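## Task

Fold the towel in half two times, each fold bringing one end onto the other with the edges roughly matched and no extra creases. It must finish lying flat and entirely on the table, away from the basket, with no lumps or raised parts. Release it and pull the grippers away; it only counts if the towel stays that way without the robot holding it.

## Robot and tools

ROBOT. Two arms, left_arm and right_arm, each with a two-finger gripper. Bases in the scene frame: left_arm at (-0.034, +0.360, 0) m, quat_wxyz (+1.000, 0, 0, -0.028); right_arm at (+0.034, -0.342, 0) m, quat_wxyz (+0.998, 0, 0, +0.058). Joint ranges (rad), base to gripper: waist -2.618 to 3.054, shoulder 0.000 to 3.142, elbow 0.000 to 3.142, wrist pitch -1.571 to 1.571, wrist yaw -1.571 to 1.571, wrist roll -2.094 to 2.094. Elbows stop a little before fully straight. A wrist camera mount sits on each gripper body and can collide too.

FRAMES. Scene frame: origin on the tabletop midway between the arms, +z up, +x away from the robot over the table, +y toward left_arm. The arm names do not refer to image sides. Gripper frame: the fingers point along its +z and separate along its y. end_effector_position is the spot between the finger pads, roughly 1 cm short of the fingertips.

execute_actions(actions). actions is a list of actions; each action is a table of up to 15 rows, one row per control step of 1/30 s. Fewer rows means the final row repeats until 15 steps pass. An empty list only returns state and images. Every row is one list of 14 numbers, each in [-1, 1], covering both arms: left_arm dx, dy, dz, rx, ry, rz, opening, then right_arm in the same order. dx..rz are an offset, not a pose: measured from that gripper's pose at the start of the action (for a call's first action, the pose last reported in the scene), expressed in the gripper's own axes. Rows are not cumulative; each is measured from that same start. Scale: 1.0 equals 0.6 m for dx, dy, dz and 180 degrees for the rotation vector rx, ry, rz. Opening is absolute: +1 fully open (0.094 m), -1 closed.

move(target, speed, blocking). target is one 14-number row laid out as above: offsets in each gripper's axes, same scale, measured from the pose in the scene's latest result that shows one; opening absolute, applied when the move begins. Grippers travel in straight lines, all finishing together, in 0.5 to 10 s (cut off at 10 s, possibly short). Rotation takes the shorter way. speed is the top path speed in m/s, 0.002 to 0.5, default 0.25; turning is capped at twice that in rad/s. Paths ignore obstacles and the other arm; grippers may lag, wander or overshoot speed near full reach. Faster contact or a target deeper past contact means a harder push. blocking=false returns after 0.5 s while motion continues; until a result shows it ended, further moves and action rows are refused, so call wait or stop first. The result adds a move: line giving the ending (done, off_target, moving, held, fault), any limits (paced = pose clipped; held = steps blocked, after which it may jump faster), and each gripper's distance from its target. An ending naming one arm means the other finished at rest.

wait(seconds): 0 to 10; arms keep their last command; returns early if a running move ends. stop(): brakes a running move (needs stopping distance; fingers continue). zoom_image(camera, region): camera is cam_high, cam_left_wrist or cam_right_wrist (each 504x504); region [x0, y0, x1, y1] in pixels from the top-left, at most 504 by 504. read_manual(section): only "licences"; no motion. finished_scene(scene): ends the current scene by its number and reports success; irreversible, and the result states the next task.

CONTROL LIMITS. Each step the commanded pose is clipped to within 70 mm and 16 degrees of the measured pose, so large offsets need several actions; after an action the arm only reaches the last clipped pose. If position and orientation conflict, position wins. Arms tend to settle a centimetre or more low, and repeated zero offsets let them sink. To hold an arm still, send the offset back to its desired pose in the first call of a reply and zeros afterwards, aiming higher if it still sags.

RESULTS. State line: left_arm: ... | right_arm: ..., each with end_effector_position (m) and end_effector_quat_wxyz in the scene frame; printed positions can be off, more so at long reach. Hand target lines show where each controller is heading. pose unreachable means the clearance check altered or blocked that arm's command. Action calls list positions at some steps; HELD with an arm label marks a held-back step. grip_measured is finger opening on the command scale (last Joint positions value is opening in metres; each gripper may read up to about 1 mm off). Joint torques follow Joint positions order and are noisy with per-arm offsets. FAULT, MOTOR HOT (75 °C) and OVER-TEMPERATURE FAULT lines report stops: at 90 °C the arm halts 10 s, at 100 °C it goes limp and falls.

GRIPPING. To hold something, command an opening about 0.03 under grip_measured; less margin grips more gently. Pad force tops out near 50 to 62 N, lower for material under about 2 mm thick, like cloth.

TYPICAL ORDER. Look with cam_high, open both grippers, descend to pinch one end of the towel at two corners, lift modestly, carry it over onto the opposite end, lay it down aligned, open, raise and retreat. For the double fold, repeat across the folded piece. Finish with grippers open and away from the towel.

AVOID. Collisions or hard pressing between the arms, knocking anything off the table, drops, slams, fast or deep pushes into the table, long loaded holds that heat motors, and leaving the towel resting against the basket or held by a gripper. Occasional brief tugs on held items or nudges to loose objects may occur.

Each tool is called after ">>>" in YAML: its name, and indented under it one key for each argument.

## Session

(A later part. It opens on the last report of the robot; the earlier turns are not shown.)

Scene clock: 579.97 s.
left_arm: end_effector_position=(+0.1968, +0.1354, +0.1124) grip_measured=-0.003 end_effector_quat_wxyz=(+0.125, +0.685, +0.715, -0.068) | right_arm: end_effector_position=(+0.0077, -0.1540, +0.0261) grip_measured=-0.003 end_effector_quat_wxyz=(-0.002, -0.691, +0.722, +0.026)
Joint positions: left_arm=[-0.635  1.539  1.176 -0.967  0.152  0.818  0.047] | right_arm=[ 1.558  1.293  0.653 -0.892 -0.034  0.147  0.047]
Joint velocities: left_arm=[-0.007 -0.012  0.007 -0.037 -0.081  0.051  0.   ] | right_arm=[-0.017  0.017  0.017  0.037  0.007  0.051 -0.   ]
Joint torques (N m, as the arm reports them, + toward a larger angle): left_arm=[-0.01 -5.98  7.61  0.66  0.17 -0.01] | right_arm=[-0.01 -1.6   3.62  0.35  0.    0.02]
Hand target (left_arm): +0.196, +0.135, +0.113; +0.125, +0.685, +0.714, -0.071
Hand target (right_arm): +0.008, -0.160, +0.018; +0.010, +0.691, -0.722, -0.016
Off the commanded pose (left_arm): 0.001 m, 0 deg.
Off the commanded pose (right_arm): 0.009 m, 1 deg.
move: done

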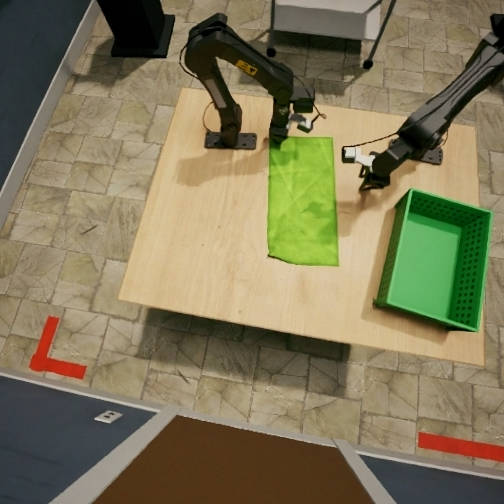

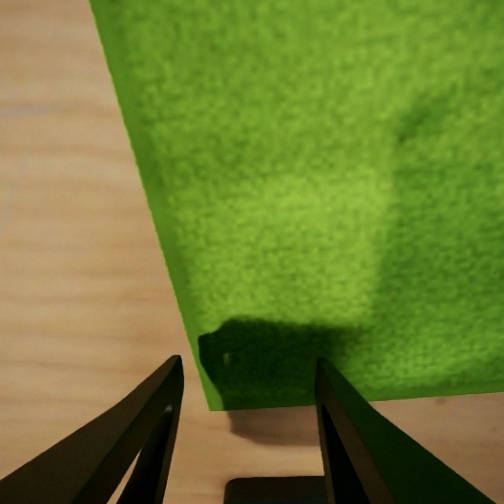

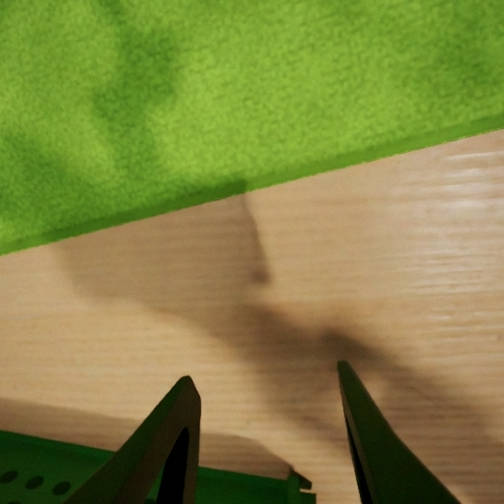

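>>> execute_actions:
  actions:
    - [[0,0,0,0,0,0,0, 0,0.012,0.06,0,0,0,0]]
    - [[0,0,0,0,0,0,0, 0,0,0.03,0,0,0,0]]
    - [[0,0,0,0,0,0,0, 0,0,0.03,0,0,0,-1]]
    - [[0,0,0,0,0,0,0, 0,0,0.0,0,0,0,-1]]
    - [[0,0,0,0,0,0,0, 0,0,-0.03,0,-0.06,0,-1]]
    - [[0,0,0,0,0,0,0, 0,0,0,0,-0.06,0,-1]]

Scene clock: 589.17 s.
left_arm: end_effector_position=(+0.2003, +0.1394, +0.1117) grip_measured=-0.003 end_effector_quat_wxyz=(+0.124, +0.684, +0.717, -0.053) | right_arm: end_effector_position=(+0.0065, -0.1459, +0.0328) grip_measured=-0.953 end_effector_quat_wxyz=(+0.137, -0.670, +0.715, +0.149)
Joint positions: left_arm=[-0.635  1.539  1.176 -0.967  0.122  0.818  0.047] | right_arm=[ 1.66   0.906  0.405 -0.67   0.077  0.256  0.002]
Joint velocities: left_arm=[ 0.017  0.002  0.002 -0.081  0.11   0.007 -0.002] | right_arm=[ 0.012 -0.017 -0.002 -0.007  0.007 -0.051  0.   ]
Joint torques (N m, as the arm reports them, + toward a larger angle): left_arm=[ 0.04 -6.03  7.54  0.64  0.13  0.  ] | right_arm=[ 0.9  -2.47  4.42  0.92  0.14  0.08]
Hand target (left_arm): +0.200, +0.139, +0.112; +0.124, +0.684, +0.716, -0.055
Hand target (right_arm): +0.007, -0.146, +0.032; -0.147, +0.668, -0.713, -0.154
Off the commanded pose (left_arm): 0.001 m, 0 deg.
Off the commanded pose (right_arm): 0.001 m, 2 deg.
Step readings (end_effector_position; steps 1 to 15: 1st action; 16 to 30: 2nd action; 31 to 45: 3rd action; 46 to 60: 4th action; 61 to 75: 5th action; 76 to 90: 6th action):
0: left_arm (+0.1968, +0.1354, +0.1124) | right_arm (+0.0076, -0.1537, +0.0261)
1: left_arm (+0.1969, +0.1355, +0.1124) | right_arm (+0.0069, -0.1527, +0.0238)
2: left_arm (+0.1970, +0.1356, +0.1124) | right_arm (+0.0053, -0.1517, +0.0192)
4: left_arm (+0.1972, +0.1358, +0.1123) | right_arm (+0.0038, -0.1544, +0.0106)
8: left_arm (+0.1973, +0.1360, +0.1123) | right_arm (+0.0036, -0.1521, +0.0110)
15: left_arm (+0.1974, +0.1361, +0.1123) | right_arm (+0.0036, -0.1520, +0.0110)
16: left_arm (+0.1975, +0.1361, +0.1123) | right_arm (+0.0038, -0.1520, +0.0110)
17: left_arm (+0.1976, +0.1363, +0.1122) | right_arm (+0.0038, -0.1520, +0.0110)
19: left_arm (+0.1978, +0.1365, +0.1122) | right_arm (+0.0038, -0.1519, +0.0110)
23: left_arm (+0.1979, +0.1366, +0.1122) | right_arm (+0.0038, -0.1519, +0.0110)
30: left_arm (+0.1980, +0.1367, +0.1121) | right_arm (+0.0038, -0.1519, +0.0110)
31: left_arm (+0.1981, +0.1368, +0.1121) | right_arm (+0.0051, -0.1517, +0.0110)
32: left_arm (+0.1982, +0.1369, +0.1121) | right_arm (+0.0087, -0.1511, +0.0110)
34: left_arm (+0.1984, +0.1371, +0.1121) | right_arm (+0.0090, -0.1481, +0.0112)
38: left_arm (+0.1985, +0.1373, +0.1120) | right_arm (+0.0074, -0.1471, +0.0112)
45: left_arm (+0.1986, +0.1374, +0.1120) | right_arm (+0.0074, -0.1471, +0.0112)
46: left_arm (+0.1987, +0.1375, +0.1120) | right_arm (+0.0075, -0.1473, +0.0115)
47: left_arm (+0.1988, +0.1376, +0.1120) | right_arm (+0.0075, -0.1473, +0.0117)
49: left_arm (+0.1989, +0.1378, +0.1120) | right_arm (+0.0075, -0.1471, +0.0118)
53: left_arm (+0.1991, +0.1380, +0.1119) | right_arm (+0.0075, -0.1471, +0.0118)
60: left_arm (+0.1992, +0.1381, +0.1119) | right_arm (+0.0075, -0.1471, +0.0118)
61: left_arm (+0.1993, +0.1382, +0.1119) | right_arm (+0.0070, -0.1458, +0.0141)
62: left_arm (+0.1994, +0.1383, +0.1119) | right_arm (+0.0066, -0.1465, +0.0182)
64: left_arm (+0.1995, +0.1385, +0.1118) | right_arm (+0.0061, -0.1472, +0.0278)
68: left_arm (+0.1997, +0.1387, +0.1118) | right_arm (+0.0061, -0.1450, +0.0335)
75: left_arm (+0.1997, +0.1387, +0.1118) | right_arm (+0.0071, -0.1459, +0.0320)
76: left_arm (+0.1998, +0.1388, +0.1118) | right_arm (+0.0070, -0.1442, +0.0319)
77: left_arm (+0.1999, +0.1389, +0.1118) | right_arm (+0.0062, -0.1442, +0.0321)
79: left_arm (+0.2001, +0.1391, +0.1117) | right_arm (+0.0060, -0.1496, +0.0316)
83: left_arm (+0.2002, +0.1393, +0.1117) | right_arm (+0.0064, -0.1510, +0.0307)
90: end_effector_position above

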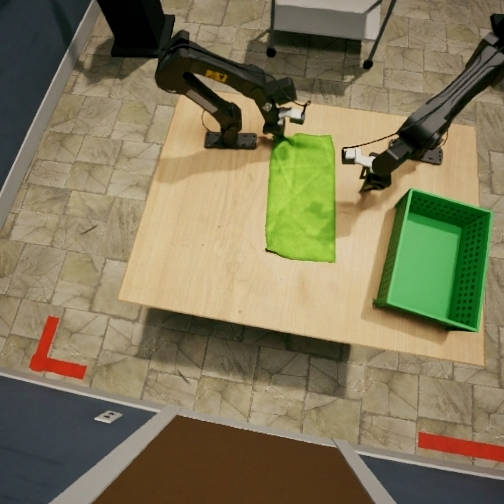

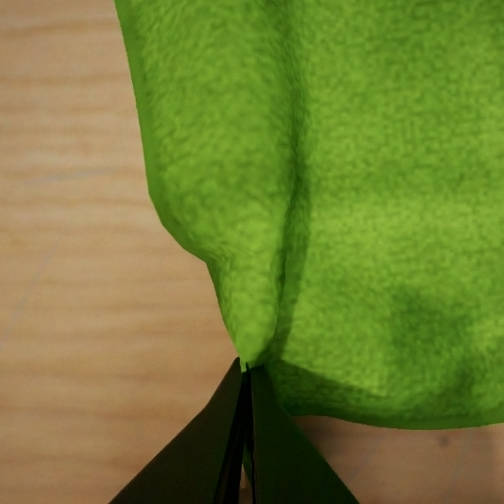

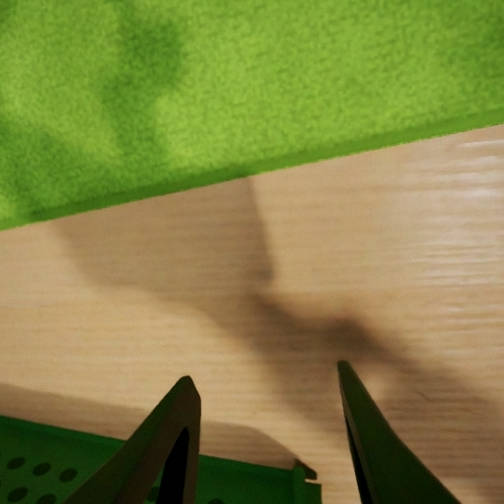

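>>> move:
  target: [-0.089,-0.343,0.042,0.033,0.08,0,0, 0,0,0,0,0,0,-1]

Scene clock: 597.77 s.
left_arm: end_effector_position=(+0.0018, +0.0748, +0.0801) grip_measured=-0.003 end_effector_quat_wxyz=(+0.001, +0.696, +0.718, -0.002) | right_arm: end_effector_position=(+0.0067, -0.1446, +0.0334) grip_measured=-0.953 end_effector_quat_wxyz=(+0.139, -0.668, +0.715, +0.150)
Joint positions: left_arm=[-1.393  1.646  1.193 -1.112  0.002  0.09   0.047] | right_arm=[ 1.66   0.906  0.405 -0.664  0.08   0.258  0.002]
Joint velocities: left_arm=[-0.012  0.002 -0.017 -0.037 -0.051 -0.037  0.   ] | right_arm=[ 0.012  0.002 -0.002 -0.051 -0.022 -0.007  0.001]
Joint torques (N m, as the arm reports them, + toward a larger angle): left_arm=[-0.17 -5.93  9.57  0.14  0.04 -0.07] | right_arm=[ 0.02 -0.67  5.87  0.83  0.03  0.04]
Hand target (left_arm): +0.003, +0.070, +0.084; +0.004, +0.692, +0.721, -0.004
Hand target (right_arm): +0.007, -0.146, +0.033; -0.137, +0.670, -0.715, -0.149
Off the commanded pose (left_arm): 0.006 m, 1 deg.
Off the commanded pose (right_arm): 0.001 m, 0 deg.
move: done

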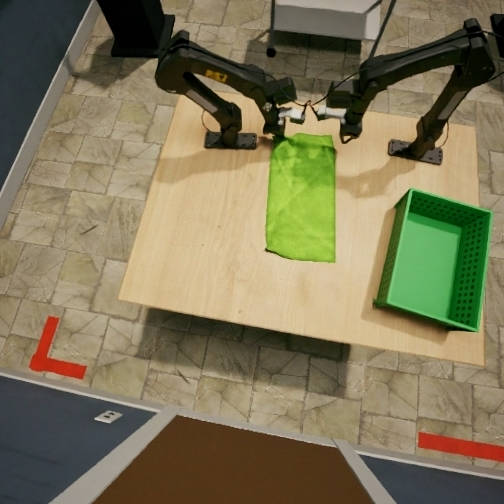

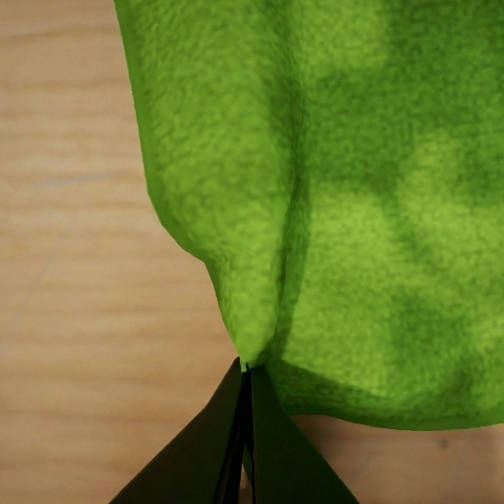

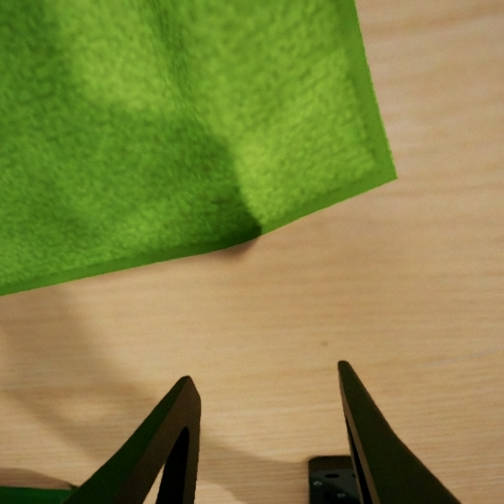

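>>> move:
  target: [-0.09,-0.075,0.04,0,0,-0.08,0, 0,0,0,0,-0.08,0,-1]
  speed: 0.1

Scene clock: 605.07 s.
left_arm: end_effector_position=(-0.0386, +0.0312, +0.0550) grip_measured=-0.003 end_effector_quat_wxyz=(-0.009, +0.601, +0.799, +0.010) | right_arm: end_effector_position=(+0.0059, -0.1439, +0.0352) grip_measured=-0.953 end_effector_quat_wxyz=(+0.218, -0.646, +0.695, +0.229)
Joint positions: left_arm=[-1.531  1.852  1.335 -1.081  0.002 -0.297  0.047] | right_arm=[ 1.76   0.622  0.233 -0.564  0.189  0.318  0.002]
Joint velocities: left_arm=[-0.002 -0.007 -0.022  0.022  0.081 -0.022  0.001] | right_arm=[ 0.012  0.007  0.012  0.007 -0.051  0.007 -0.   ]
Joint torques (N m, as the arm reports them, + toward a larger angle): left_arm=[-0.81 -7.69  9.38  0.35  0.03 -0.06] | right_arm=[ 0.91 -1.27  4.7   1.21  0.23  0.08]
Hand target (left_arm): -0.042, +0.019, +0.058; +0.002, +0.601, +0.800, -0.004
Hand target (right_arm): +0.006, -0.145, +0.034; -0.226, +0.644, -0.692, -0.234
Off the commanded pose (left_arm): 0.012 m, 2 deg.
Off the commanded pose (right_arm): 0.002 m, 1 deg.
move: off_target (left_arm)

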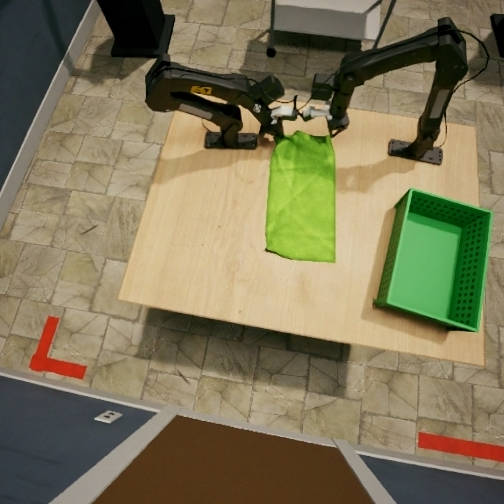

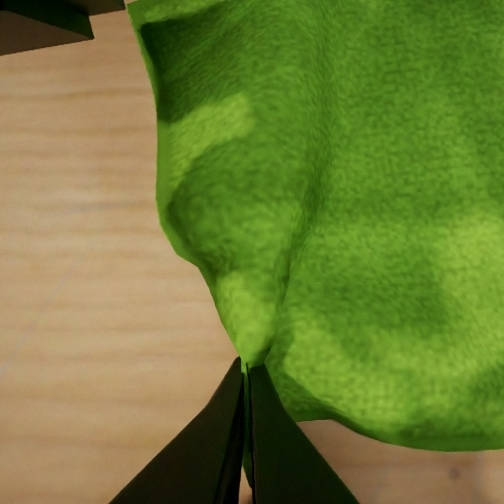

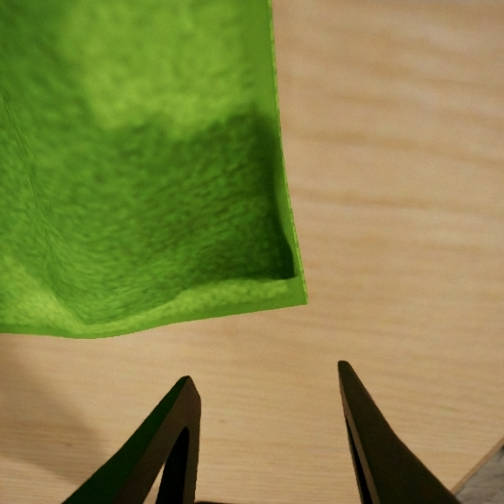

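>>> move:
  target: [-0.04,0,0.05,0,0,0,0, 0,0,0,0,0,0.15,-1]
  speed: 0.1

Scene clock: 614.50 s.
left_arm: end_effector_position=(-0.0365, +0.0245, +0.0214) grip_measured=-0.003 end_effector_quat_wxyz=(-0.022, +0.602, +0.798, +0.028) | right_arm: end_effector_position=(+0.0061, -0.1438, +0.0353) grip_measured=-0.953 end_effector_quat_wxyz=(+0.160, -0.469, +0.825, +0.273)
Joint positions: left_arm=[-1.525  1.957  1.335 -1.02   0.002 -0.288  0.047] | right_arm=[ 1.76   0.622  0.233 -0.564  0.19   0.782  0.002]
Joint velocities: left_arm=[-0.002  0.002 -0.012 -0.007 -0.022 -0.007  0.001] | right_arm=[-0.012 -0.017  0.017 -0.051 -0.007 -0.066 -0.   ]
Joint torques (N m, as the arm reports them, + toward a larger angle): left_arm=[ 0.78 -8.38  9.65  0.29  0.01  0.07] | right_arm=[0.07 0.53 6.18 1.14 0.07 0.09]
Hand target (left_arm): -0.033, +0.009, +0.025; -0.009, +0.601, +0.799, +0.011
Hand target (right_arm): +0.006, -0.144, +0.035; +0.159, -0.466, +0.826, +0.273
Off the commanded pose (left_arm): 0.016 m, 3 deg.
Off the commanded pose (right_arm): 0.000 m, 0 deg.
move: off_target (left_arm)

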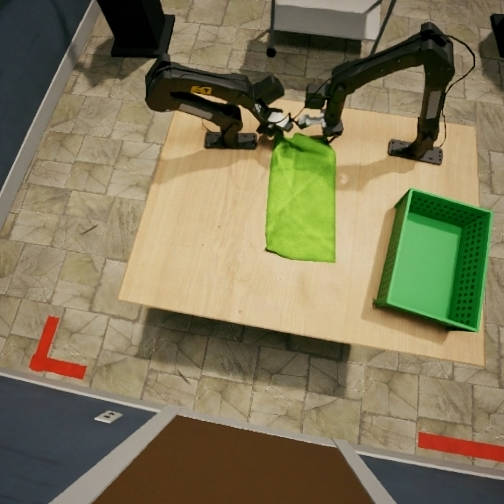

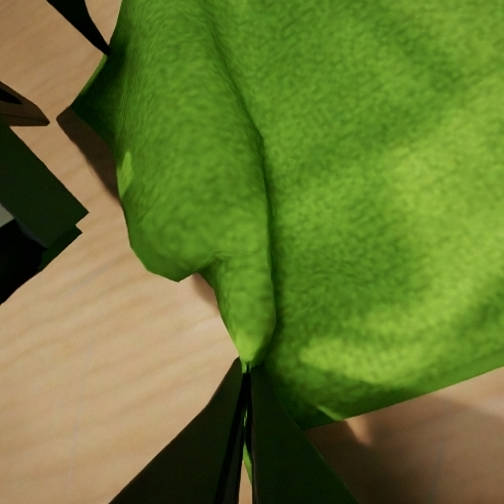

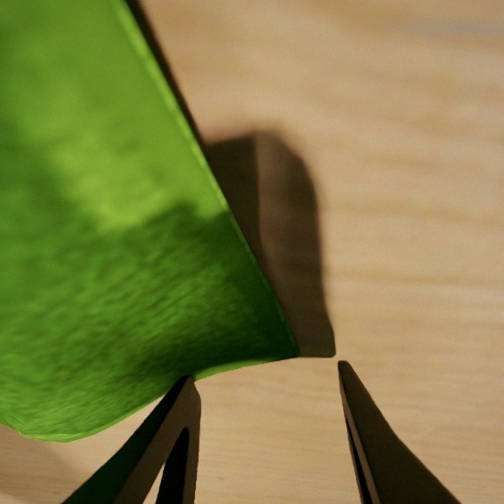

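>>> move:
  target: [-0.06,0.015,-0.02,0,-0.02,0,0, 0,0,0,0,0,0,-1]
  speed: 0.1

Scene clock: 627.03 s.
left_arm: end_effector_position=(-0.0226, -0.0023, +0.0292) grip_measured=-0.003 end_effector_quat_wxyz=(-0.004, +0.601, +0.799, +0.010) | right_arm: end_effector_position=(+0.0061, -0.1438, +0.0353) grip_measured=-0.953 end_effector_quat_wxyz=(+0.160, -0.468, +0.825, +0.273)
Joint positions: left_arm=[-1.49   1.996  1.427 -1.022 -0.007 -0.258  0.047] | right_arm=[ 1.76   0.622  0.233 -0.564  0.19   0.784  0.002]
Joint velocities: left_arm=[-0.002  0.002  0.007 -0.081  0.081 -0.081 -0.001] | right_arm=[-0.032 -0.012  0.027  0.007 -0.007  0.022 -0.001]
Joint torques (N m, as the arm reports them, + toward a larger angle): left_arm=[ 0.54 -8.78  9.17  0.15 -0.08  0.08] | right_arm=[0.02 0.65 6.15 1.16 0.07 0.01]
Hand target (left_arm): -0.018, -0.008, +0.031; +0.003, +0.602, +0.799, +0.009
Hand target (right_arm): +0.006, -0.144, +0.035; +0.160, -0.469, +0.825, +0.273
Off the commanded pose (left_arm): 0.008 m, 1 deg.
Off the commanded pose (right_arm): 0.000 m, 0 deg.
move: done

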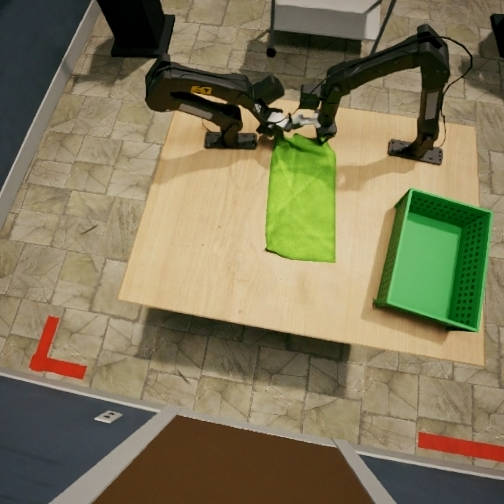

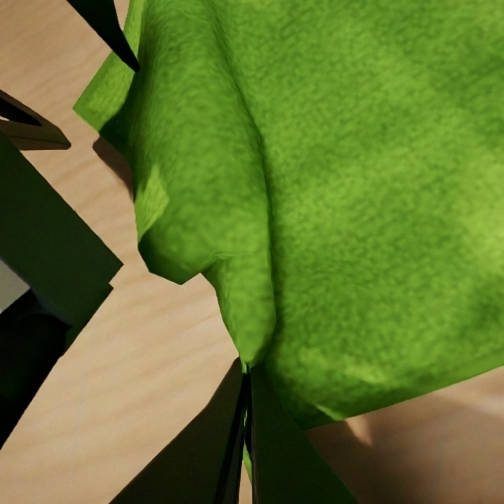

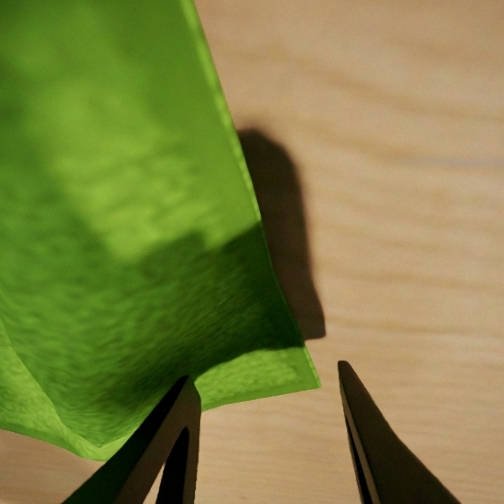

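>>> execute_actions:
  actions:
    - [[-0.015,0,0.06,0,0,0,0, 0,0,0,0,0,0,-1]]
    - [[0,0,0.03,0,0,0,0, 0,0,0,0,0,0,-1]]
    - [[0,0,0.03,0,0,0,-1, 0,0,0,0,0,0,-1]]
    - [[0,0,0,0,0,0,-1, 0,0,0.0,0,0,0,-1]]
    - [[0.03,0,-0.04,0,-0.06,0,-1, 0,0,0,0,0,0,-1]]
    - [[0,0,0,0,-0.06,0,-1, 0,0,0,0,0,0,-1]]

Scene clock: 640.83 s.
left_arm: end_effector_position=(-0.0178, +0.0162, +0.0323) grip_measured=-0.974 end_effector_quat_wxyz=(+0.138, +0.597, +0.787, -0.077) | right_arm: end_effector_position=(+0.0047, -0.1391, +0.0389) grip_measured=-0.953 end_effector_quat_wxyz=(+0.162, -0.465, +0.823, +0.284)
Joint positions: left_arm=[-1.539  1.674  0.972 -0.581 -0.132 -0.279  0.001] | right_arm=[ 1.76   0.622  0.233 -0.539  0.19   0.784  0.002]
Joint velocities: left_arm=[-0.017 -0.012 -0.042 -0.095  0.007 -0.081 -0.   ] | right_arm=[-0.027 -0.002  0.012  0.022 -0.051 -0.022 -0.001]
Joint torques (N m, as the arm reports them, + toward a larger angle): left_arm=[-0.9  -8.48  5.73  0.92 -0.15 -0.1 ] | right_arm=[0.04 0.58 6.26 1.07 0.1  0.03]
Hand target (left_arm): -0.019, +0.013, +0.037; +0.151, +0.594, +0.785, -0.088
Hand target (right_arm): +0.006, -0.142, +0.037; +0.161, -0.467, +0.824, +0.277
Off the commanded pose (left_arm): 0.006 m, 2 deg.
Off the commanded pose (right_arm): 0.004 m, 1 deg.
Step readings (end_effector_position; steps 1 to 15: 1st action; 16 to 30: 2nd action; 31 to 45: 3rd action; 46 to 60: 4th action; 61 to 75: 5th action; 76 to 90: 6th action):
0: left_arm (-0.0226, -0.0022, +0.0289) | right_arm (+0.0061, -0.1438, +0.0353)
1: left_arm (-0.0226, -0.0028, +0.0268) | right_arm (+0.0061, -0.1438, +0.0353)
2: left_arm (-0.0225, -0.0049, +0.0233) | right_arm (+0.0061, -0.1438, +0.0353)
4: left_arm (-0.0222, -0.0060, +0.0125) | right_arm (+0.0061, -0.1438, +0.0353)
8: left_arm (-0.0214, -0.0094, +0.0136) | right_arm (+0.0061, -0.1438, +0.0353)
15: left_arm (-0.0213, -0.0095, +0.0136) | right_arm (+0.0061, -0.1438, +0.0353)
16: left_arm (-0.0213, -0.0095, +0.0136) | right_arm (+0.0061, -0.1438, +0.0353)
17: left_arm (-0.0213, -0.0095, +0.0136) | right_arm (+0.0061, -0.1438, +0.0353)
19: left_arm (-0.0213, -0.0095, +0.0136) | right_arm (+0.0061, -0.1438, +0.0353)
23: left_arm (-0.0213, -0.0095, +0.0136) | right_arm (+0.0061, -0.1438, +0.0353)
30: left_arm (-0.0213, -0.0095, +0.0136) | right_arm (+0.0061, -0.1438, +0.0353)
31: left_arm (-0.0204, -0.0095, +0.0136) | right_arm (+0.0061, -0.1438, +0.0353)
32: left_arm (-0.0178, -0.0094, +0.0136) | right_arm (+0.0061, -0.1438, +0.0353)
34: left_arm (-0.0142, -0.0095, +0.0137) | right_arm (+0.0061, -0.1438, +0.0353)
38: left_arm (-0.0140, -0.0097, +0.0137) | right_arm (+0.0061, -0.1438, +0.0353)
45: left_arm (-0.0140, -0.0097, +0.0137) | right_arm (+0.0061, -0.1438, +0.0353)
46: left_arm (-0.0138, -0.0095, +0.0141) | right_arm (+0.0061, -0.1438, +0.0353)
47: left_arm (-0.0138, -0.0095, +0.0143) | right_arm (+0.0061, -0.1438, +0.0353)
49: left_arm (-0.0138, -0.0095, +0.0143) | right_arm (+0.0061, -0.1438, +0.0353)
53: left_arm (-0.0138, -0.0095, +0.0143) | right_arm (+0.0061, -0.1438, +0.0353)
60: left_arm (-0.0138, -0.0095, +0.0143) | right_arm (+0.0061, -0.1438, +0.0353)
61: left_arm (-0.0136, -0.0090, +0.0154) | right_arm (+0.0061, -0.1438, +0.0353)
62: left_arm (-0.0142, -0.0011, +0.0179) | right_arm (+0.0061, -0.1438, +0.0353)
64: left_arm (-0.0172, +0.0188, +0.0268) | right_arm (+0.0060, -0.1433, +0.0356)
68: left_arm (-0.0205, +0.0162, +0.0396) | right_arm (+0.0055, -0.1419, +0.0367)
75: left_arm (-0.0191, +0.0126, +0.0373) | right_arm (+0.0055, -0.1419, +0.0367)
76: left_arm (-0.0185, +0.0115, +0.0358) | right_arm (+0.0055, -0.1419, +0.0367)
77: left_arm (-0.0181, +0.0142, +0.0341) | right_arm (+0.0055, -0.1419, +0.0367)
79: left_arm (-0.0187, +0.0274, +0.0305) | right_arm (+0.0054, -0.1414, +0.0371)
83: left_arm (-0.0189, +0.0227, +0.0314) | right_arm (+0.0047, -0.1391, +0.0389)
90: end_effector_position above

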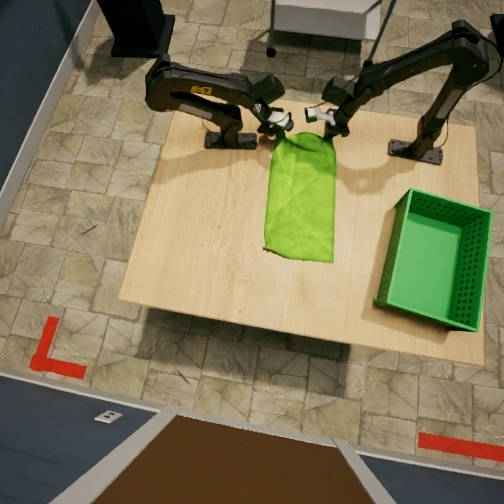

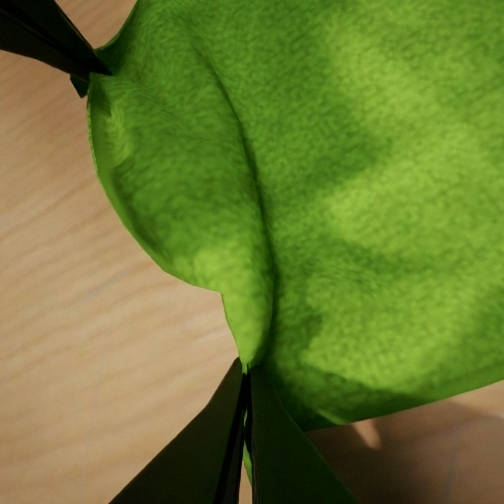

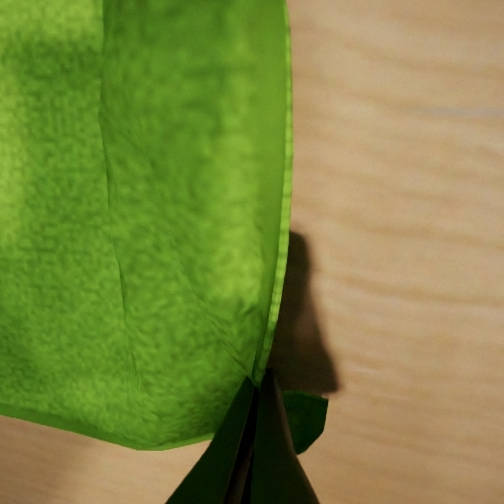

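>>> move:
  target: [-0.103,0.015,-0.317,0,0,0,-1, -0.177,0.106,-0.262,0,0,-0.15,-1]
  speed: 0.12

Scene clock: 652.77 s.
left_arm: end_effector_position=(-0.0176, +0.0191, +0.2278) grip_measured=-0.974 end_effector_quat_wxyz=(+0.136, +0.598, +0.786, -0.074) | right_arm: end_effector_position=(+0.0045, -0.1385, +0.2333) grip_measured=-0.953 end_effector_quat_wxyz=(+0.223, -0.639, +0.696, +0.240)
Joint positions: left_arm=[-1.539  1.621  1.714 -1.381 -0.133 -0.276  0.001] | right_arm=[ 1.76   0.794  1.062 -1.194  0.19   0.328  0.002]
Joint velocities: left_arm=[ 0.007 -0.017  0.017 -0.022 -0.051 -0.037 -0.   ] | right_arm=[ 0.017 -0.007  0.007 -0.051  0.022 -0.022 -0.001]
Joint torques (N m, as the arm reports them, + toward a larger angle): left_arm=[ 0.86 -5.84  9.61  0.67  0.    0.09] | right_arm=[ 0.6   1.47  7.64  1.07  0.14 -0.02]
Hand target (left_arm): -0.015, +0.017, +0.232; +0.138, +0.597, +0.787, -0.077
Hand target (right_arm): +0.003, -0.137, +0.239; -0.224, +0.644, -0.691, -0.239
Off the commanded pose (left_arm): 0.005 m, 0 deg.
Off the commanded pose (right_arm): 0.006 m, 1 deg.
move: done

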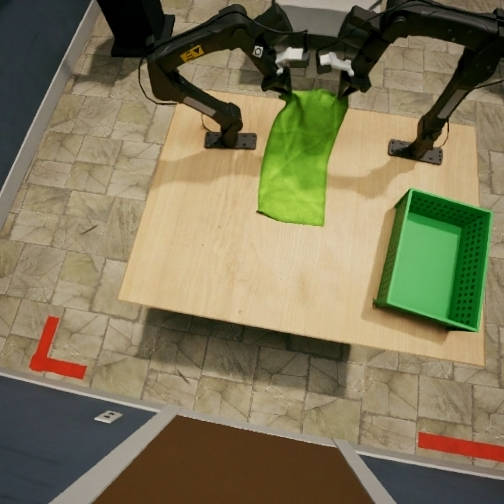

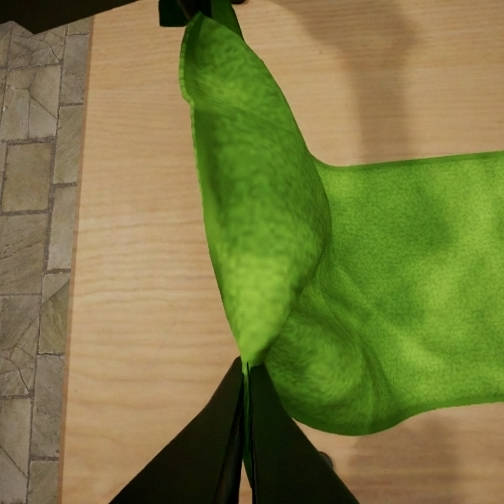

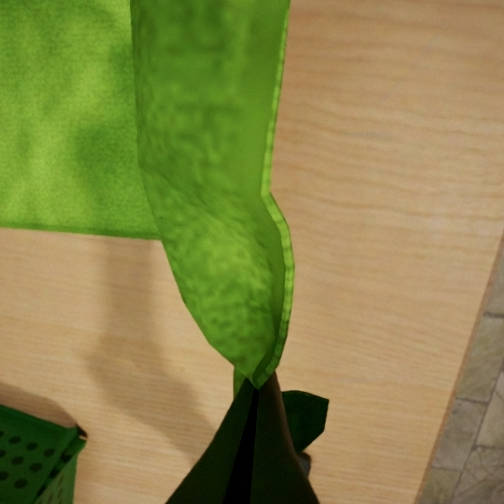

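>>> move:
  target: [-0.24,0.42,-0.376,0,0,0,-1, -0.313,-0.393,-0.352,0,0,0,-1]
  speed: 0.12

Scene clock: 664.77 s.
left_arm: end_effector_position=(+0.2283, +0.0192, +0.4856) grip_measured=-0.974 end_effector_quat_wxyz=(+0.486, +0.495, +0.694, -0.191) | right_arm: end_effector_position=(+0.2482, -0.1344, +0.5031) grip_measured=-0.953 end_effector_quat_wxyz=(+0.477, -0.534, +0.655, +0.240)
Joint positions: left_arm=[-0.817  1.913  2.833 -1.394  0.106  0.3    0.001] | right_arm=[ 0.263  1.541  2.51  -1.554 -0.681 -0.613  0.002]
Joint velocities: left_arm=[-0.002 -0.012 -0.012  0.007 -0.007 -0.051  0.001] | right_arm=[-0.032 -0.022  0.002  0.081 -0.007 -0.051  0.001]
Joint torques (N m, as the arm reports them, + toward a larger angle): left_arm=[ 0.8  -5.9   6.98  1.89  0.12  0.01] | right_arm=[-0.92 -1.77  4.92  1.39 -0.36  0.04]
Hand target (left_arm): +0.233, +0.018, +0.493; +0.500, +0.492, +0.686, -0.195
Hand target (right_arm): +0.250, -0.134, +0.507; +0.480, -0.532, +0.652, +0.248
Off the commanded pose (left_arm): 0.013 m, 45 deg; orientation clipped at the last step of the last action.
Off the commanded pose (right_arm): 0.008 m, 32 deg; orientation clipped at the last step of the last action.
elbow stopped short (left arm): the move would have taken joint 3 (elbow) straighter than the controller allows; a more bent joint 3 avoids this.
joint sent to its limit (right arm) — the command would take joint 4 (wrist pitch) past its lower limit, so that joint was sent only as far as its limit.
move: off_target (left_arm, right_arm); limits=paced

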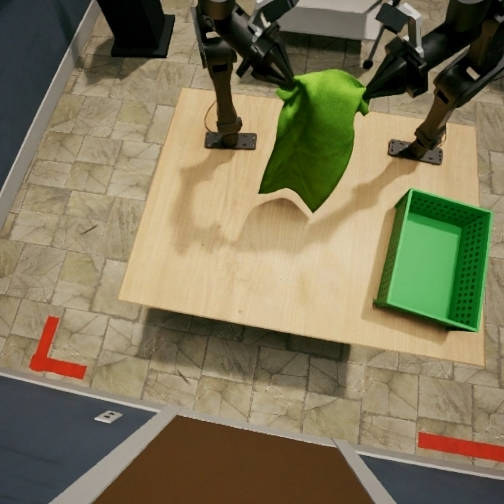

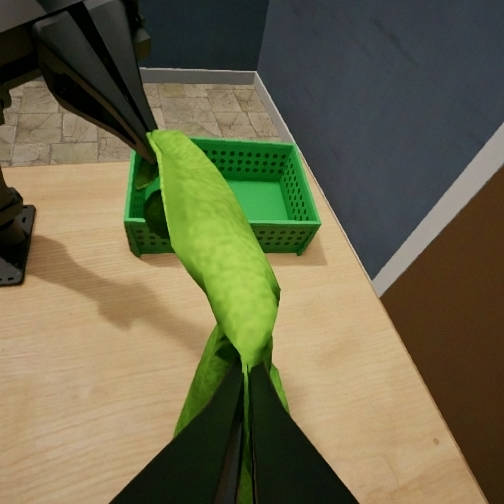

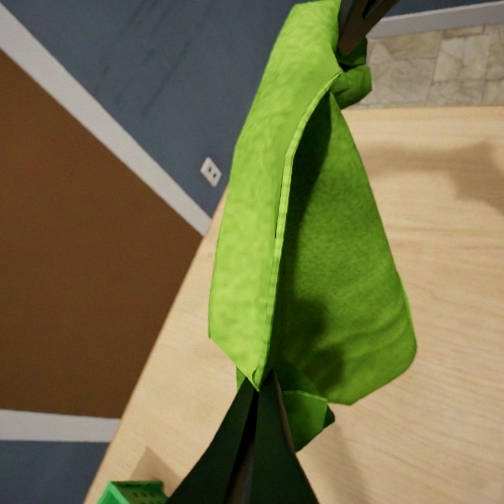

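>>> move:
  target: [0.375,-0.453,-0.013,0,0.2,0,-1, 0.356,0.468,0.025,0,0.18,0,-1]
  speed: 0.12

Scene clock: 677.67 s.
left_arm: end_effector_position=(-0.0184, +0.0183, +0.2402) grip_measured=-0.974 end_effector_quat_wxyz=(+0.255, +0.534, +0.805, -0.039) | right_arm: end_effector_position=(-0.0043, -0.1337, +0.2610) grip_measured=-0.953 end_effector_quat_wxyz=(+0.262, -0.572, +0.768, +0.117)
Joint positions: left_arm=[-1.695  1.597  1.677 -1.357 -0.437 -0.515  0.001] | right_arm=[ 2.063  1.134  1.387 -1.544  0.518  0.824  0.002]
Joint velocities: left_arm=[ 0.012  0.007 -0.007 -0.066 -0.022 -0.051  0.   ] | right_arm=[-0.007  0.007 -0.002 -0.007  0.037 -0.022 -0.   ]
Joint torques (N m, as the arm reports them, + toward a larger angle): left_arm=[-0.56 -6.12  6.53  0.65 -0.33 -0.13] | right_arm=[ 0.81 -0.74  3.71  0.49  0.4   0.09]
Hand target (left_arm): -0.018, +0.021, +0.237; +0.256, +0.533, +0.806, -0.028
Hand target (right_arm): -0.002, -0.136, +0.254; +0.268, -0.578, +0.765, +0.096
Off the commanded pose (left_arm): 0.005 m, 2 deg.
Off the commanded pose (right_arm): 0.008 m, 4 deg.
joint sent to its limit (right arm) — the command would take joint 4 (wrist pitch) past its lower limit, so that joint was sent only as far as its limit.
move: off_target (right_arm)

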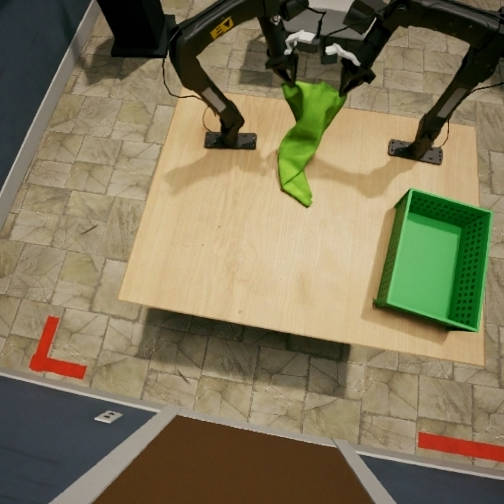

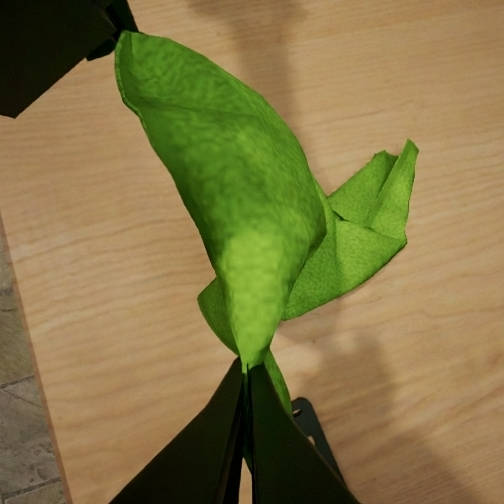

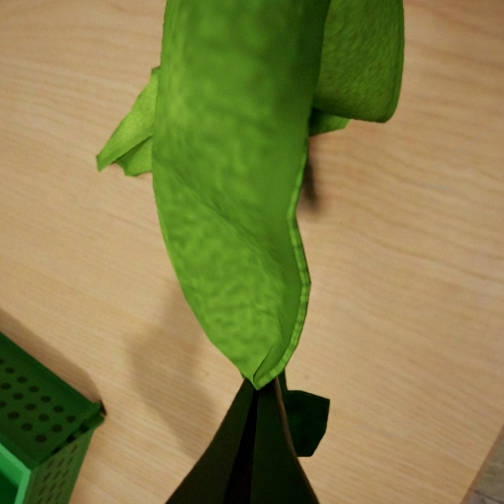

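>>> move:
  target: [-0.31,0.562,-0.145,0,-0.15,0,-1, -0.282,-0.545,-0.178,0,-0.15,0,-1]
  speed: 0.15

Scene clock: 695.17 s.
left_arm: end_effector_position=(+0.2976, +0.0273, +0.4563) grip_measured=-0.974 end_effector_quat_wxyz=(+0.476, +0.490, +0.709, -0.178) | right_arm: end_effector_position=(+0.3044, -0.1418, +0.4827) grip_measured=-0.953 end_effector_quat_wxyz=(+0.464, -0.524, +0.673, +0.238)
Joint positions: left_arm=[-0.649  2.011  2.831 -1.339  0.224  0.373  0.001] | right_arm=[ 0.147  1.663  2.535 -1.544 -0.751 -0.685  0.002]
Joint velocities: left_arm=[ 0.017  0.017  0.007  0.037  0.081  0.007 -0.001] | right_arm=[-0.012 -0.022 -0.012 -0.007 -0.051  0.022 -0.   ]
Joint torques (N m, as the arm reports them, + toward a larger angle): left_arm=[ 1.26 -7.95  7.69  1.69  0.08  0.02] | right_arm=[-1.22 -3.61  5.7   1.22 -0.31  0.05]
Hand target (left_arm): +0.302, +0.033, +0.464; +0.488, +0.484, +0.705, -0.175
Hand target (right_arm): +0.305, -0.146, +0.487; +0.469, -0.520, +0.673, +0.239
Off the commanded pose (left_arm): 0.017 m, 6 deg.
Off the commanded pose (right_arm): 0.010 m, 4 deg.
elbow stopped short (left arm): the move would have taken joint 3 (elbow) straighter than the controller allows; a more bent joint 3 avoids this.
joint sent to its limit (right arm) — the command would take joint 4 (wrist pitch) past its lower limit, so that joint was sent only as far as its limit.
move: off_target (left_arm, right_arm)

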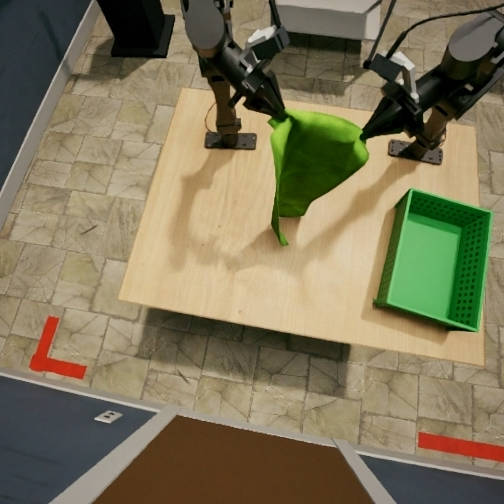

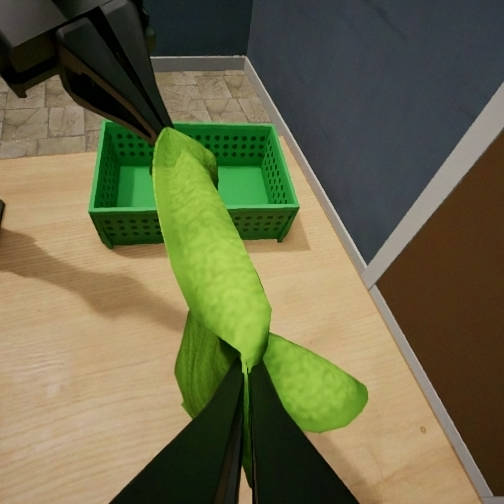

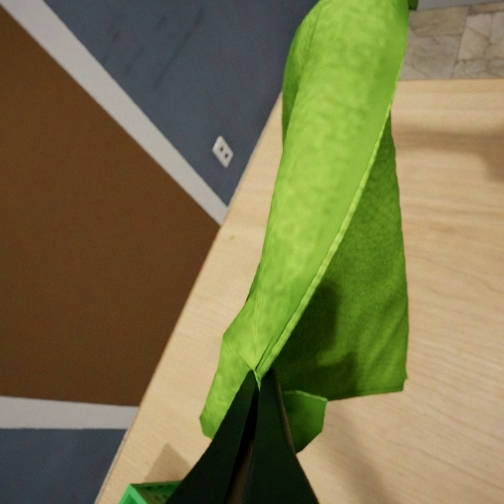

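>>> move:
  target: [-0.054,-0.073,-0.079,0,-0.05,0,-1, -0.04,0.085,-0.05,0,0,0,-1]
  speed: 0.1

>>> wait:
  seconds: 1.5

Scene clock: 702.00 s.
left_arm: end_effector_position=(+0.2444, +0.0236, +0.4857) grip_measured=-0.974 end_effector_quat_wxyz=(+0.517, +0.481, +0.677, -0.210) | right_arm: end_effector_position=(+0.2573, -0.1352, +0.5045) grip_measured=-0.953 end_effector_quat_wxyz=(+0.477, -0.514, +0.670, +0.242)
Joint positions: left_arm=[-0.753  1.701  2.375 -1.067  0.179  0.305  0.001] | right_arm=[ 0.257  1.562  2.535 -1.547 -0.665 -0.565  0.002]
Joint velocities: left_arm=[-0.017 -0.012 -0.012  0.11  -0.037 -0.081  0.001] | right_arm=[-0.002 -0.017 -0.007 -0.007 -0.066  0.007 -0.   ]
Joint torques (N m, as the arm reports them, + toward a larger angle): left_arm=[-0.73 -8.25  4.75  1.9   0.02 -0.16] | right_arm=[ 0.74 -4.48  3.41  1.34 -0.15  0.09]
Hand target (left_arm): +0.238, +0.026, +0.497; +0.530, +0.474, +0.669, -0.217
Hand target (right_arm): +0.246, -0.137, +0.509; +0.481, -0.515, +0.667, +0.242
Off the commanded pose (left_arm): 0.013 m, 2 deg.
Off the commanded pose (right_arm): 0.012 m, 2 deg.
joint sent to its limit (right arm) — the command would take joint 4 (wrist pitch) past its lower limit, so that joint was sent only as far as its limit.
move: off_target (left_arm, right_arm)

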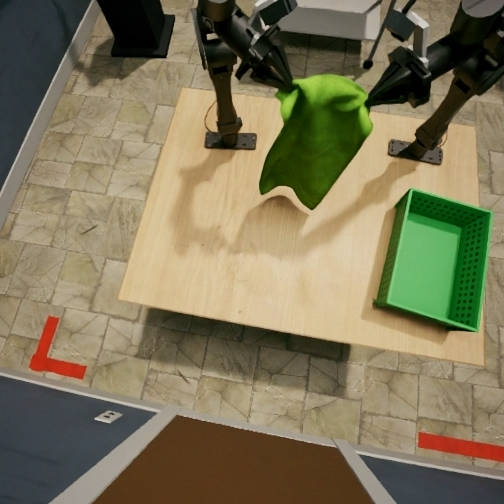

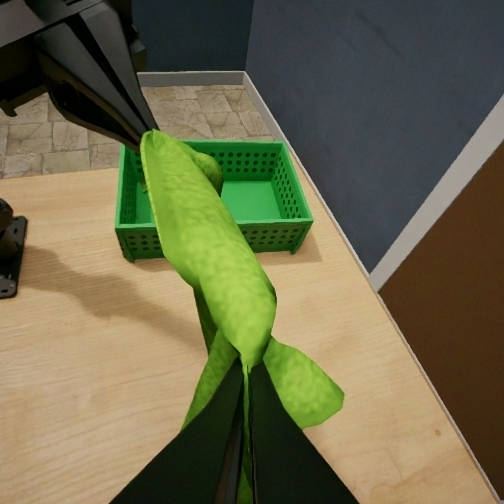

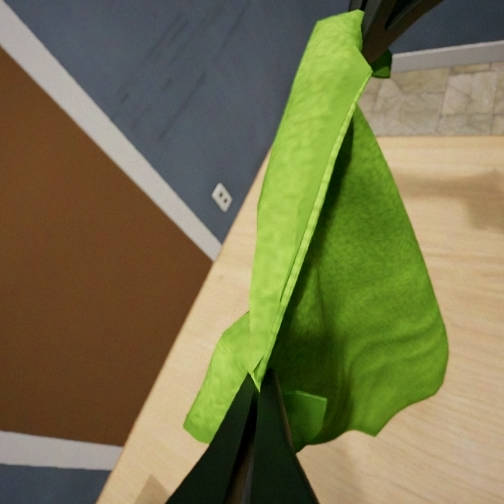

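Scene clock: 703.50 s.
left_arm: end_effector_position=(+0.2449, +0.0234, +0.4869) grip_measured=-0.974 end_effector_quat_wxyz=(+0.519, +0.479, +0.676, -0.210) | right_arm: end_effector_position=(+0.2575, -0.1353, +0.5044) grip_measured=-0.953 end_effector_quat_wxyz=(+0.477, -0.514, +0.670, +0.241)
Joint positions: left_arm=[-0.753  1.701  2.375 -1.063  0.178  0.305  0.001] | right_arm=[ 0.257  1.562  2.535 -1.547 -0.663 -0.565  0.002]
Joint velocities: left_arm=[ 0.002  0.002 -0.017 -0.022 -0.11  -0.051 -0.001] | right_arm=[ 0.002 -0.017 -0.022 -0.081 -0.037 -0.037  0.   ]
Joint torques (N m, as the arm reports them, + toward a larger angle): left_arm=[-0.92 -8.29  4.88  1.92  0.03 -0.12] | right_arm=[ 0.77 -4.4   3.47  1.35 -0.14  0.1 ]
Hand target (left_arm): +0.238, +0.026, +0.497; +0.530, +0.473, +0.669, -0.217
Hand target (right_arm): +0.246, -0.137, +0.509; +0.481, -0.515, +0.667, +0.241
Off the commanded pose (left_arm): 0.013 m, 2 deg.
Off the commanded pose (right_arm): 0.012 m, 2 deg.
wait: 1.50 s; at rest by 0.17 s

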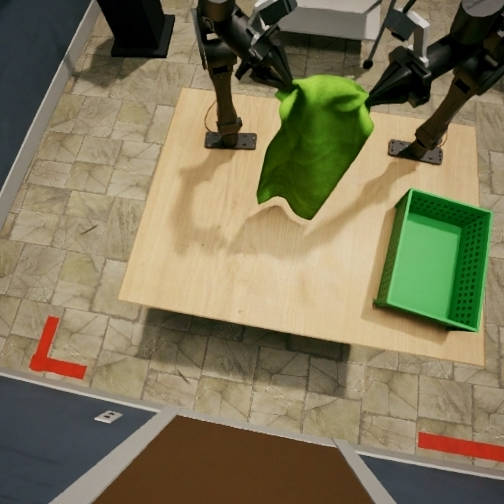

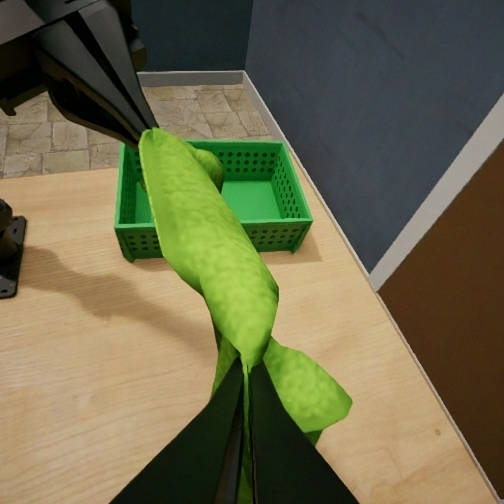

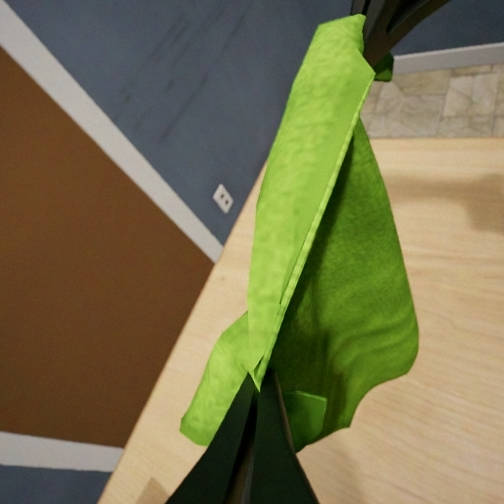

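>>> move:
  target: [0.32,-0.51,-0.105,0,0,0,-1, 0.29,0.53,-0.055,0,0,0,-1]
  speed: 0.45

Scene clock: 710.87 s.
left_arm: end_effector_position=(-0.0488, +0.0203, +0.2713) grip_measured=-0.974 end_effector_quat_wxyz=(+0.519, +0.484, +0.670, -0.217) | right_arm: end_effector_position=(-0.0531, -0.1315, +0.2999) grip_measured=-0.953 end_effector_quat_wxyz=(+0.438, -0.540, +0.663, +0.277)
Joint positions: left_arm=[-1.993  1.164  0.996 -0.484 -0.923 -0.317  0.001] | right_arm=[ 2.606  1.116  1.266 -1.537  1.08   1.245  0.002]
Joint velocities: left_arm=[-0.007  0.007 -0.027  0.007 -0.022 -0.022  0.001] | right_arm=[-0.002  0.007 -0.002  0.066  0.007  0.007  0.   ]
Joint torques (N m, as the arm reports them, + toward a larger angle): left_arm=[-0.62 -2.41  9.13  1.29 -0.43 -0.14] | right_arm=[-0.08 -1.52  7.32  0.28  0.7   0.11]
Hand target (left_arm): -0.048, +0.021, +0.272; +0.523, +0.479, +0.672, -0.212
Hand target (right_arm): -0.050, -0.130, +0.311; +0.446, -0.530, +0.663, +0.285
Off the commanded pose (left_arm): 0.005 m, 1 deg.
Off the commanded pose (right_arm): 0.011 m, 7 deg.
joint sent to its limit (right arm) — the command would take joint 4 (wrist pitch) past its lower limit, so that joint was sent only as far as its limit.
move: off_target (right_arm); limits=paced

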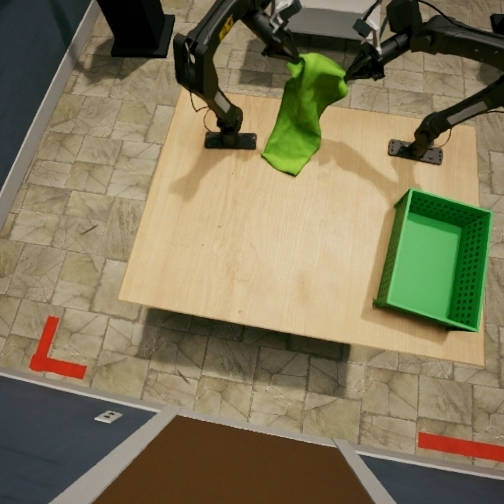

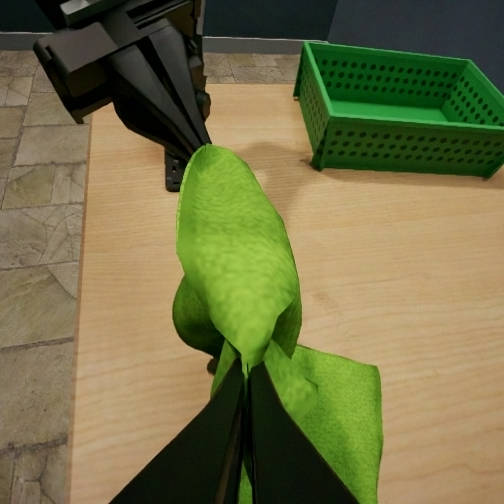

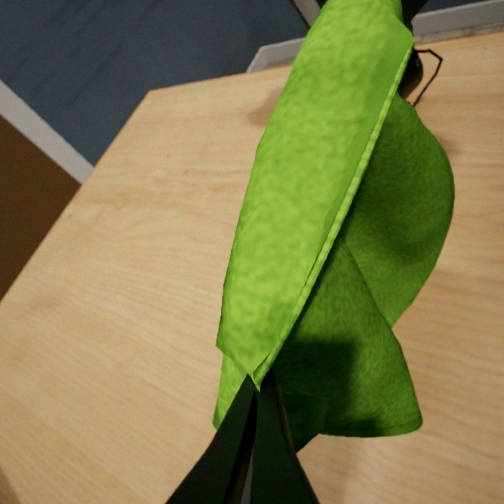

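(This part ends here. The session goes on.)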